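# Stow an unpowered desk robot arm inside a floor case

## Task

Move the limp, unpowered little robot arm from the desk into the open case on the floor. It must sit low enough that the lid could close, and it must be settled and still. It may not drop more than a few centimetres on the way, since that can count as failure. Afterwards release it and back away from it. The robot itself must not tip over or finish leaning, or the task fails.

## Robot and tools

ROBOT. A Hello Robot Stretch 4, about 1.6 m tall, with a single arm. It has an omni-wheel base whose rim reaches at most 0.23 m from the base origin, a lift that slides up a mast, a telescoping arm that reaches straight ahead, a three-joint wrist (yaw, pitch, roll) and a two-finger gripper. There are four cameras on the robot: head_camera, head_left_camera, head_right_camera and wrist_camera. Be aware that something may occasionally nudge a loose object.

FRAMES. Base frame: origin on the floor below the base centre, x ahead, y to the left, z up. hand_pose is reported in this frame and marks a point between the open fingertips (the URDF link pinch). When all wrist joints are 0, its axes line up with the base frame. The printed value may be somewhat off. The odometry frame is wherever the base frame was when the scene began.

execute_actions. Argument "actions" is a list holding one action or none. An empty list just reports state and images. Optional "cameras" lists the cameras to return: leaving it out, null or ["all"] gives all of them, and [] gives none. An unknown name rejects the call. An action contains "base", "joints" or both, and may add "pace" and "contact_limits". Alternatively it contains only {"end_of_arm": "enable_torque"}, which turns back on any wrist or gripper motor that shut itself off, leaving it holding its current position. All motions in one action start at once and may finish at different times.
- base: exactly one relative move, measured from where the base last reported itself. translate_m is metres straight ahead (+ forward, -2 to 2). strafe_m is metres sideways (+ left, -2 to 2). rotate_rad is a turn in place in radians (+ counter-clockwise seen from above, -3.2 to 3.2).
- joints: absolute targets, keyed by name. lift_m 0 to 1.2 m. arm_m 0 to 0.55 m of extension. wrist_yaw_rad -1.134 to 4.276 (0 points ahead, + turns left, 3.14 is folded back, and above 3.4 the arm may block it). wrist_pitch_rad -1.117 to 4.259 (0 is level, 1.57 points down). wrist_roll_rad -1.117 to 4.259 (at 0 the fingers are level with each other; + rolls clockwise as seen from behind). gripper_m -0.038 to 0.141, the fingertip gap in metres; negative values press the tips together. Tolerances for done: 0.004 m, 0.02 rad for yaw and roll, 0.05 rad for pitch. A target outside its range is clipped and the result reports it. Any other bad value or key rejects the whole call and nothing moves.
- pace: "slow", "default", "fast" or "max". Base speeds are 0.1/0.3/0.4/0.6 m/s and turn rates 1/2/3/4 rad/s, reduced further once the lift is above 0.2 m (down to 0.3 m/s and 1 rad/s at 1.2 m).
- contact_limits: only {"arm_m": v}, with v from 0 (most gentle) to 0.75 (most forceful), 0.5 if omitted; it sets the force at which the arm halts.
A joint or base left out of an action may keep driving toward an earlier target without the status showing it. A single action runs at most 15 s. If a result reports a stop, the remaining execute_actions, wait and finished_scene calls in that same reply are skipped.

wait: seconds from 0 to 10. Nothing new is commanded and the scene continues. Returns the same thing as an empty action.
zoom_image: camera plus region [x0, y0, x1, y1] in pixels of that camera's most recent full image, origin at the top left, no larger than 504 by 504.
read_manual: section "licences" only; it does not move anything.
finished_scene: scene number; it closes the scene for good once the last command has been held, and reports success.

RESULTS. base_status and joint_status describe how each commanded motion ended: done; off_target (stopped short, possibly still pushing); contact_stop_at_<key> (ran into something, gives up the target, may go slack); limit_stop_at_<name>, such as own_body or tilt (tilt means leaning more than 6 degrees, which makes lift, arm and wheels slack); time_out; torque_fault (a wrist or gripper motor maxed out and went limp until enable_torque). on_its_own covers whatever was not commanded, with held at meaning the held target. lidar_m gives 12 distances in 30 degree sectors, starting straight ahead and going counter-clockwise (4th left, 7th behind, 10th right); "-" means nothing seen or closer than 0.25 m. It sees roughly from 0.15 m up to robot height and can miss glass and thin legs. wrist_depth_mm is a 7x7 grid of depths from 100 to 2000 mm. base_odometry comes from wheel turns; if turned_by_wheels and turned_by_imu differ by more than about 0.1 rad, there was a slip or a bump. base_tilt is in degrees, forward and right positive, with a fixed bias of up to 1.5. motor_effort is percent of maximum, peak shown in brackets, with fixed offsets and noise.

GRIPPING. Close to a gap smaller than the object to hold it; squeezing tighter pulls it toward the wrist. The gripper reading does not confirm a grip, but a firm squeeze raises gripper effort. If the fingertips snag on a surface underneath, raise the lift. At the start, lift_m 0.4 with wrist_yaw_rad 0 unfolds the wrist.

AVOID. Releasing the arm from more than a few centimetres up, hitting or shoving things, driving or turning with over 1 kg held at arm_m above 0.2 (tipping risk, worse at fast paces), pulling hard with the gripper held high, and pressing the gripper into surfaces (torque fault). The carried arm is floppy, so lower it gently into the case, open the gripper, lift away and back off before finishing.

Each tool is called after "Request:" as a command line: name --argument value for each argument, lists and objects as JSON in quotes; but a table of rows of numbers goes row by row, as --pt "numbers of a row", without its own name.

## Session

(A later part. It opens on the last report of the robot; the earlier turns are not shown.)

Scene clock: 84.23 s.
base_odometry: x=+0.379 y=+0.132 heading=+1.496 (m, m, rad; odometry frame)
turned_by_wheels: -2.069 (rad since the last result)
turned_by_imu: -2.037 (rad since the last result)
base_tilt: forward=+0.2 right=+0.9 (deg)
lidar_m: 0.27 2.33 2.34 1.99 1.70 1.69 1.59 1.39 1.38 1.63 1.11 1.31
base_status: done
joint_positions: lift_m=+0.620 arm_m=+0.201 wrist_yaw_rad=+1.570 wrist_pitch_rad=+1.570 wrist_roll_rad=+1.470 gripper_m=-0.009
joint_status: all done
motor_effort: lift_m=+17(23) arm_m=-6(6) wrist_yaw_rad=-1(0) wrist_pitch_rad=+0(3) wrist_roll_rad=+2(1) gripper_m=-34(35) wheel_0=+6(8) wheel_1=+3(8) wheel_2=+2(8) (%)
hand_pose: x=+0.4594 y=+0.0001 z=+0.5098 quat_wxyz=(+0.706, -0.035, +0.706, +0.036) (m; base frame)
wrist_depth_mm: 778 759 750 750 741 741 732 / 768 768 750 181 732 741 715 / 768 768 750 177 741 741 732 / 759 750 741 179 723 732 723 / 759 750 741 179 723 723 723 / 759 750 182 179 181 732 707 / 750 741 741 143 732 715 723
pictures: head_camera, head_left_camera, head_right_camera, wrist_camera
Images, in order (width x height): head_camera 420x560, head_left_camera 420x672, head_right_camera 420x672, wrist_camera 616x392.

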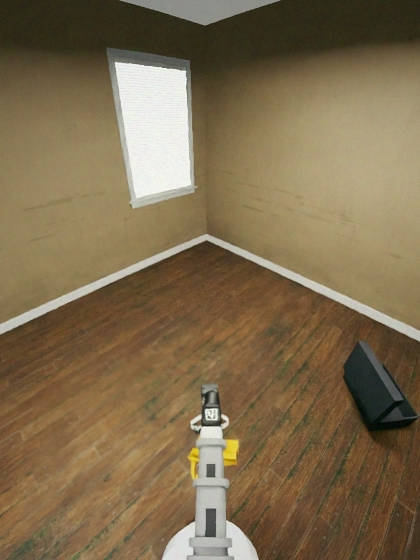

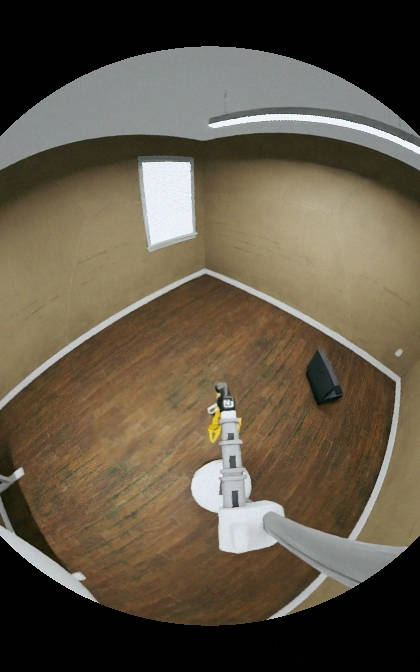

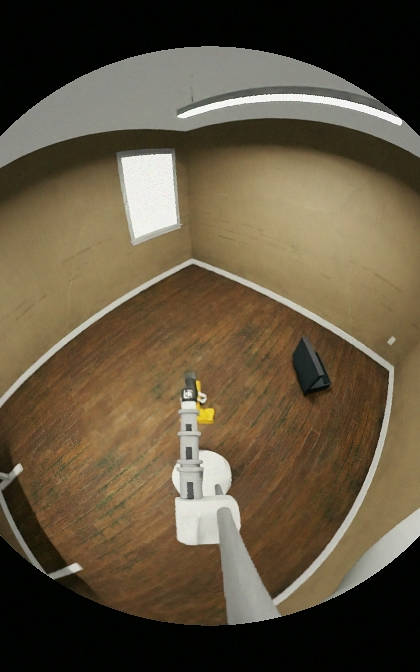

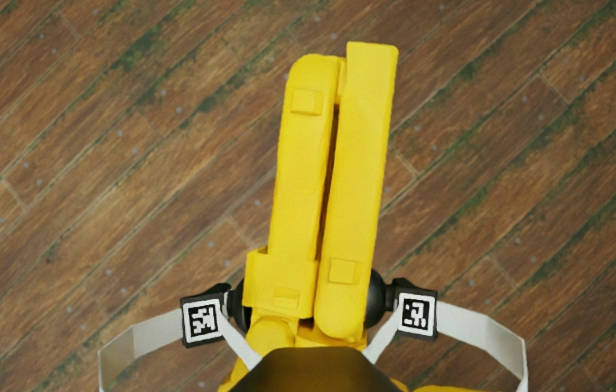

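Request:
execute_actions --actions '[{"base":{"strafe_m":-1.2},"joints":{"arm_m":0.12}}]' --cameras '["wrist_camera","head_camera"]'

Scene clock: 91.53 s.
base_odometry: x=+1.576 y=+0.042 heading=+1.496 (m, m, rad; odometry frame)
turned_by_wheels: +0.000 (rad since the last result)
turned_by_imu: -0.006 (rad since the last result)
base_tilt: forward=+0.3 right=+1.0 (deg)
lidar_m: 0.25 0.58 3.17 2.97 2.66 1.13 0.66 0.52 0.54 0.63 1.08 0.25
base_status: done
joint_positions: lift_m=+0.620 arm_m=+0.121 wrist_yaw_rad=+1.570 wrist_pitch_rad=+1.570 wrist_roll_rad=+1.470 gripper_m=-0.009
joint_status: all done
motor_effort: lift_m=+17(18) arm_m=-7(6) wrist_yaw_rad=+0(0) wrist_pitch_rad=+0(4) wrist_roll_rad=+2(2) gripper_m=-34(32) wheel_0=+3(11) wheel_1=-2(11) wheel_2=+0(2) (%)
hand_pose: x=+0.3795 y=+0.0001 z=+0.5098 quat_wxyz=(+0.706, -0.035, +0.706, +0.036) (m; base frame)
wrist_depth_mm: 778 413 615 715 741 732 732 / 759 759 676 181 732 741 741 / 759 759 750 177 750 732 732 / 768 759 759 179 732 732 723 / 759 750 741 179 732 723 715 / 759 759 183 179 181 732 715 / 759 750 691 144 723 723 707
pictures: head_camera, wrist_camera
Images, in order (width x height): head_camera 420x560, wrist_camera 616x392.

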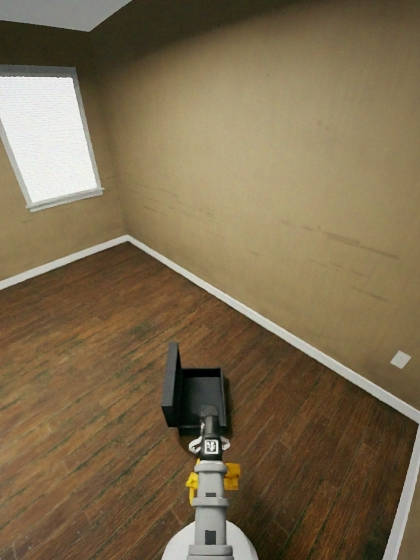

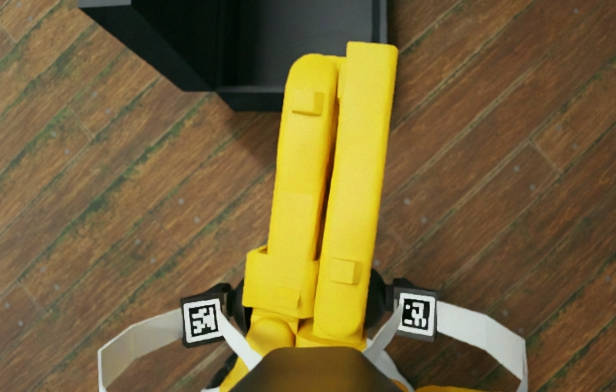

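Request:
execute_actions --actions '[{"base":{"rotate_rad":0.092},"joints":{"arm_m":0.25,"wrist_roll_rad":1.52,"lift_m":0.5},"pace":"slow"}]' --cameras '[]'

Request:
execute_actions --actions '[{"base":{"translate_m":0.2},"joints":{"arm_m":0.355,"lift_m":0.33}}]'

Request:
zoom_image --camera "head_left_camera" --region '[170, 360, 270, 460]'

Request:
zoom_image --camera "head_right_camera" --region '[150, 350, 250, 450]'

Scene clock: 101.00 s.
base_odometry: x=+1.576 y=+0.042 heading=+1.587 (m, m, rad; odometry frame)
turned_by_wheels: +0.091 (rad since the last result)
turned_by_imu: +0.090 (rad since the last result)
base_tilt: forward=+0.2 right=+0.9 (deg)
lidar_m: 0.33 0.62 3.19 2.83 2.66 0.98 0.60 0.53 0.53 0.66 1.29 1.40
base_status: done
joint_positions: lift_m=+0.500 arm_m=+0.249 wrist_yaw_rad=+1.570 wrist_pitch_rad=+1.570 wrist_roll_rad=+1.520 gripper_m=-0.009
joint_status: all done
motor_effort: lift_m=+17(15) arm_m=+7(6) wrist_yaw_rad=+0(0) wrist_pitch_rad=+2(5) wrist_roll_rad=+2(2) gripper_m=-34(34) wheel_0=-6(8) wheel_1=-4(7) wheel_2=-3(6) (%)
hand_pose: x=+0.5071 y=+0.0001 z=+0.3898 quat_wxyz=(+0.707, -0.018, +0.707, +0.018) (m; base frame)
wrist_depth_mm: 204 327 477 597 597 615 603 / 204 336 480 180 473 615 603 / 634 627 484 177 473 603 603 / 634 627 621 179 609 609 597 / 634 627 621 179 609 609 603 / 634 621 183 180 182 603 597 / 634 621 615 143 609 603 597
pictures: none
No camera images: the call's "cameras" was empty. Leave "cameras" out to get every camera's image.

Scene clock: 103.07 s.
base_odometry: x=+1.572 y=+0.242 heading=+1.587 (m, m, rad; odometry frame)
turned_by_wheels: +0.001 (rad since the last result)
turned_by_imu: +0.000 (rad since the last result)
base_tilt: forward=+0.3 right=+1.0 (deg)
lidar_m: 0.40 0.41 3.04 3.00 2.78 1.25 0.75 0.68 0.69 0.85 1.25 0.44
base_status: done
joint_positions: lift_m=+0.330 arm_m=+0.354 wrist_yaw_rad=+1.570 wrist_pitch_rad=+1.570 wrist_roll_rad=+1.520 gripper_m=-0.009
joint_status: all done
motor_effort: lift_m=+17(18) arm_m=+6(10) wrist_yaw_rad=+0(1) wrist_pitch_rad=+2(1) wrist_roll_rad=+1(1) gripper_m=-35(32) wheel_0=+5(8) wheel_1=+3(8) wheel_2=-1(12) (%)
hand_pose: x=+0.6122 y=+0.0001 z=+0.2198 quat_wxyz=(+0.707, -0.018, +0.707, +0.018) (m; base frame)
wrist_depth_mm: 213 282 336 387 442 439 436 / 218 303 362 180 329 343 430 / 222 301 402 177 413 370 433 / 226 301 418 179 415 362 433 / 229 300 387 179 415 379 433 / 229 301 183 179 181 317 430 / 229 273 320 143 410 300 427
pictures: head_camera, head_left_camera, head_right_camera, wrist_camera
Images, in order (width x height): head_camera 420x560, head_left_camera 420x672, head_right_camera 420x672, wrist_camera 616x392.

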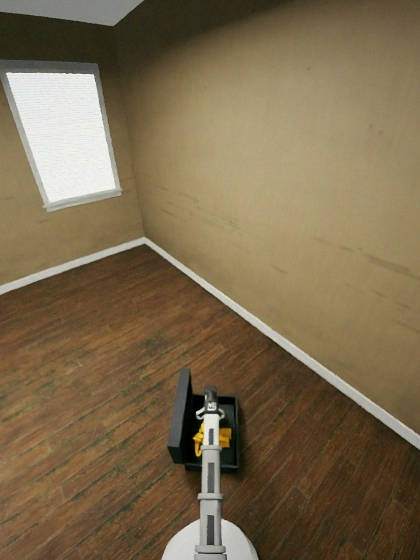

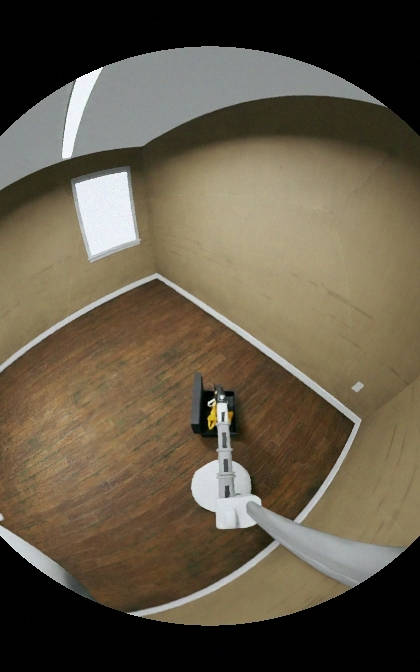

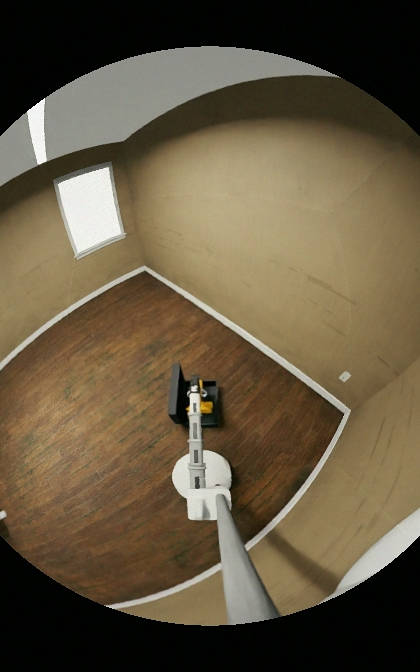

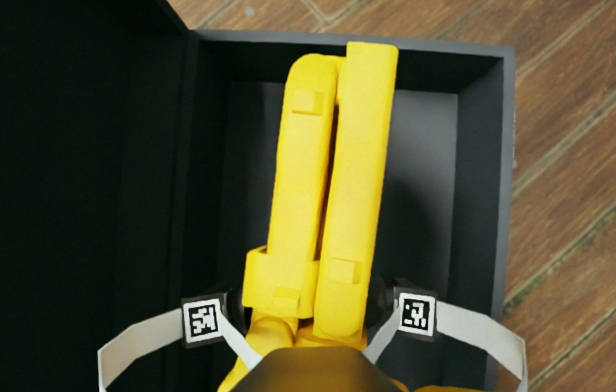

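Region (170, 360, 270, 460) of head_left_camera's 420x672 image, scaled by 5.040, with more detail than that image has.

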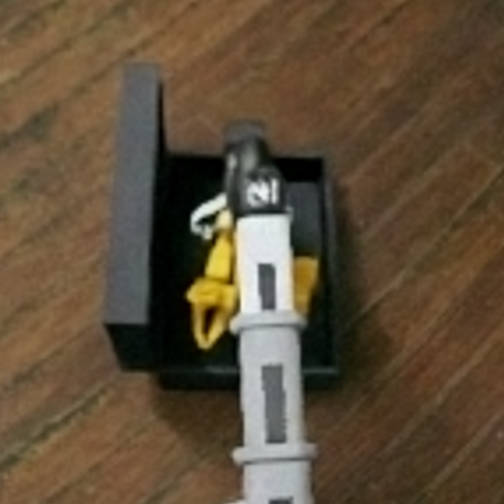

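Region (150, 350, 250, 450) of head_right_camera's 420x672 image, scaled by 5.040, with more detail than that image has.

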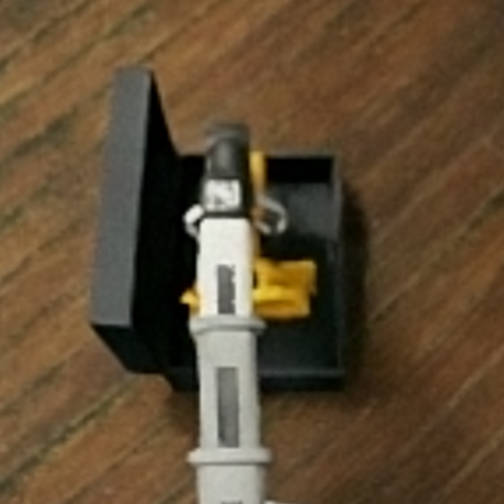

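Request:
execute_actions --actions '[{"base":{"strafe_m":-0.012},"joints":{"arm_m":0.37,"lift_m":0.18},"pace":"slow"}]' --cameras '["wrist_camera","head_camera"]'

Scene clock: 107.30 s.
base_odometry: x=+1.584 y=+0.242 heading=+1.587 (m, m, rad; odometry frame)
turned_by_wheels: +0.000 (rad since the last result)
turned_by_imu: +0.000 (rad since the last result)
base_tilt: forward=+0.3 right=+0.9 (deg)
lidar_m: 0.40 0.41 3.05 3.00 2.78 1.25 0.75 0.67 0.67 0.85 1.25 1.25
base_status: done
joint_positions: lift_m=+0.180 arm_m=+0.369 wrist_yaw_rad=+1.570 wrist_pitch_rad=+1.570 wrist_roll_rad=+1.520 gripper_m=-0.009
joint_status: all done
motor_effort: lift_m=+17(20) arm_m=+7(5) wrist_yaw_rad=+0(0) wrist_pitch_rad=+2(0) wrist_roll_rad=+2(1) gripper_m=-34(34) wheel_0=+6(10) wheel_1=-5(5) wheel_2=+0(0) (%)
hand_pose: x=+0.6271 y=+0.0001 z=+0.0698 quat_wxyz=(+0.707, -0.018, +0.707, +0.018) (m; base frame)
wrist_depth_mm: 161 223 262 256 237 234 217 / 162 229 268 181 264 263 220 / 165 236 271 178 264 263 217 / 167 240 270 179 265 264 214 / 169 245 270 180 264 262 211 / 171 230 183 179 181 249 207 / 171 204 267 144 260 259 -
pictures: head_camera, wrist_camera
Images, in order (width x height): head_camera 420x560, wrist_camera 616x392.

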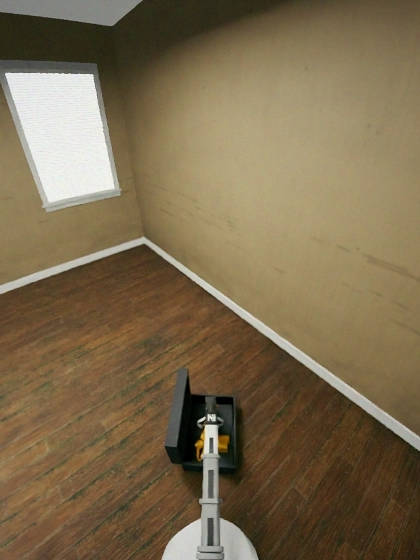

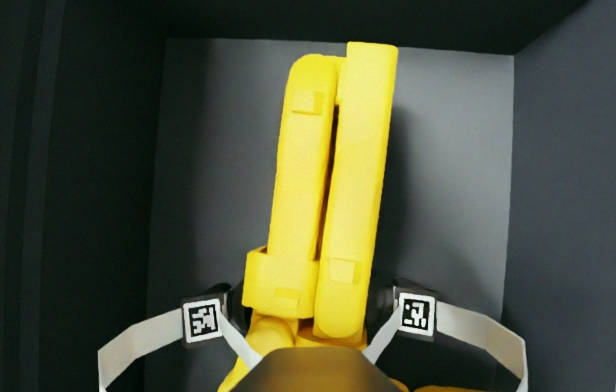

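Request:
execute_actions --actions '[{"joints":{"lift_m":0.174,"gripper_m":0.095}}]' --cameras '["wrist_camera"]'

Request:
execute_actions --actions '[{"joints":{"lift_m":0.42}}]' --cameras '["wrist_camera"]'

Request:
execute_actions --actions '[{"base":{"translate_m":-0.2},"joints":{"arm_m":0.05},"pace":"fast"}]' --cameras '["head_camera"]'

Request:
zoom_image --camera "head_camera" --region '[150, 330, 270, 450]'

Scene clock: 114.00 s.
base_odometry: x=+1.584 y=+0.242 heading=+1.587 (m, m, rad; odometry frame)
turned_by_wheels: +0.000 (rad since the last result)
turned_by_imu: +0.000 (rad since the last result)
base_tilt: forward=+0.3 right=+1.0 (deg)
lidar_m: 0.44 0.42 3.04 3.01 2.76 1.22 0.77 0.66 0.68 0.82 1.24 1.25
base_status: not commanded
joint_positions: lift_m=+0.174 arm_m=+0.369 wrist_yaw_rad=+1.570 wrist_pitch_rad=+1.570 wrist_roll_rad=+1.520 gripper_m=+0.095
joint_status: all done
motor_effort: lift_m=+17(17) arm_m=+7(7) wrist_yaw_rad=+0(0) wrist_pitch_rad=-1(3) wrist_roll_rad=+1(2) gripper_m=-3(35) wheel_0=+6(6) wheel_1=-5(5) wheel_2=+0(0) (%)
hand_pose: x=+0.6271 y=+0.0001 z=+0.0638 quat_wxyz=(+0.707, -0.018, +0.707, +0.018) (m; base frame)
wrist_depth_mm: 158 224 260 252 245 231 215 / 161 229 268 264 230 259 220 / 165 236 265 203 260 259 218 / 167 241 265 204 259 258 216 / 170 245 265 203 259 257 211 / 171 246 205 200 195 256 207 / 171 217 262 124 257 250 -
pictures: wrist_camera
Images, in order (width x height): wrist_camera 616x392.

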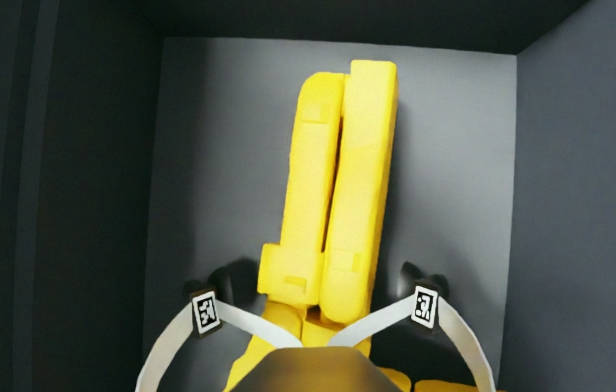

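Scene clock: 116.10 s.
base_odometry: x=+1.584 y=+0.242 heading=+1.587 (m, m, rad; odometry frame)
turned_by_wheels: +0.000 (rad since the last result)
turned_by_imu: +0.000 (rad since the last result)
base_tilt: forward=+0.3 right=+0.9 (deg)
lidar_m: 0.41 0.43 3.05 2.98 2.76 1.24 0.77 0.66 0.69 0.86 1.24 1.27
base_status: not commanded
joint_positions: lift_m=+0.420 arm_m=+0.369 wrist_yaw_rad=+1.570 wrist_pitch_rad=+1.570 wrist_roll_rad=+1.520 gripper_m=+0.095
joint_status: all done
motor_effort: lift_m=+22(23) arm_m=+7(7) wrist_yaw_rad=+0(0) wrist_pitch_rad=+1(1) wrist_roll_rad=+1(1) gripper_m=-3(3) wheel_0=+6(6) wheel_1=-5(5) wheel_2=+0(0) (%)
hand_pose: x=+0.6271 y=+0.0001 z=+0.3094 quat_wxyz=(+0.707, -0.018, +0.707, +0.018) (m; base frame)
wrist_depth_mm: 227 276 549 544 539 535 525 / 232 324 418 539 539 530 525 / 237 340 439 517 504 521 525 / 240 347 455 455 504 525 521 / 243 351 466 459 504 521 525 / 245 353 205 452 216 525 525 / 245 312 436 124 421 525 517
pictures: wrist_camera
Images, in order (width x height): wrist_camera 616x392.

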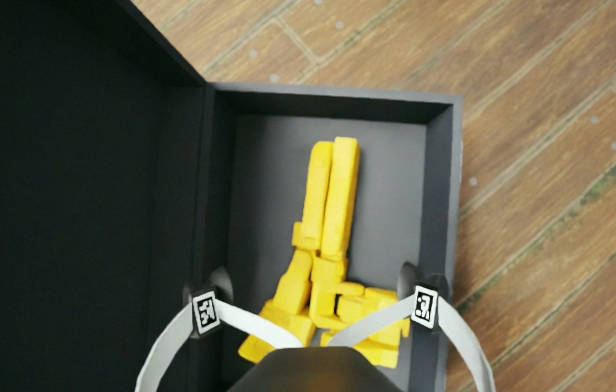

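Scene clock: 117.83 s.
base_odometry: x=+1.587 y=+0.042 heading=+1.587 (m, m, rad; odometry frame)
turned_by_wheels: +0.000 (rad since the last result)
turned_by_imu: +0.000 (rad since the last result)
base_tilt: forward=+0.3 right=+0.9 (deg)
lidar_m: 0.58 0.62 3.21 2.81 2.64 0.97 0.60 0.51 0.52 0.67 1.27 1.39
base_status: done
joint_positions: lift_m=+0.420 arm_m=+0.051 wrist_yaw_rad=+1.570 wrist_pitch_rad=+1.570 wrist_roll_rad=+1.520 gripper_m=+0.095
joint_status: all done
motor_effort: lift_m=+22(22) arm_m=-6(9) wrist_yaw_rad=+0(0) wrist_pitch_rad=+1(0) wrist_roll_rad=+1(1) gripper_m=-3(4) wheel_0=-5(11) wheel_1=-1(10) wheel_2=+0(13) (%)
hand_pose: x=+0.3094 y=+0.0001 z=+0.3095 quat_wxyz=(+0.707, -0.018, +0.707, +0.018) (m; base frame)
wrist_depth_mm: 564 554 549 535 535 535 525 / 559 559 549 539 535 539 530 / 554 554 544 544 535 535 525 / 554 549 544 539 530 530 521 / 559 544 539 539 530 530 521 / 544 549 206 539 214 521 517 / 544 544 539 124 473 525 517
pictures: head_camera
Images, in order (width x height): head_camera 420x560.

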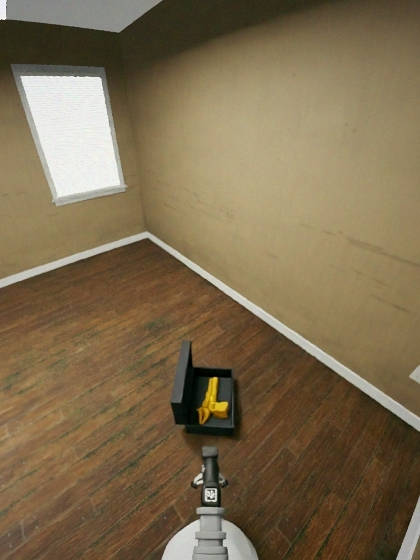

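Region (150, 330, 270, 450) of head_camera's 420x560 image, scaled by 4.200, with more detail than that image has.

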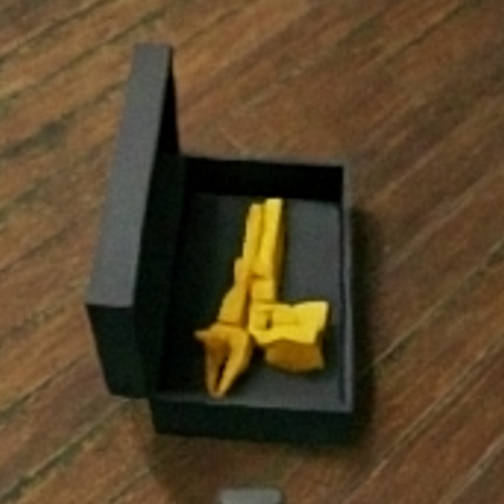

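Request:
finished_scene --scene 2

The scene is finished: the task was done.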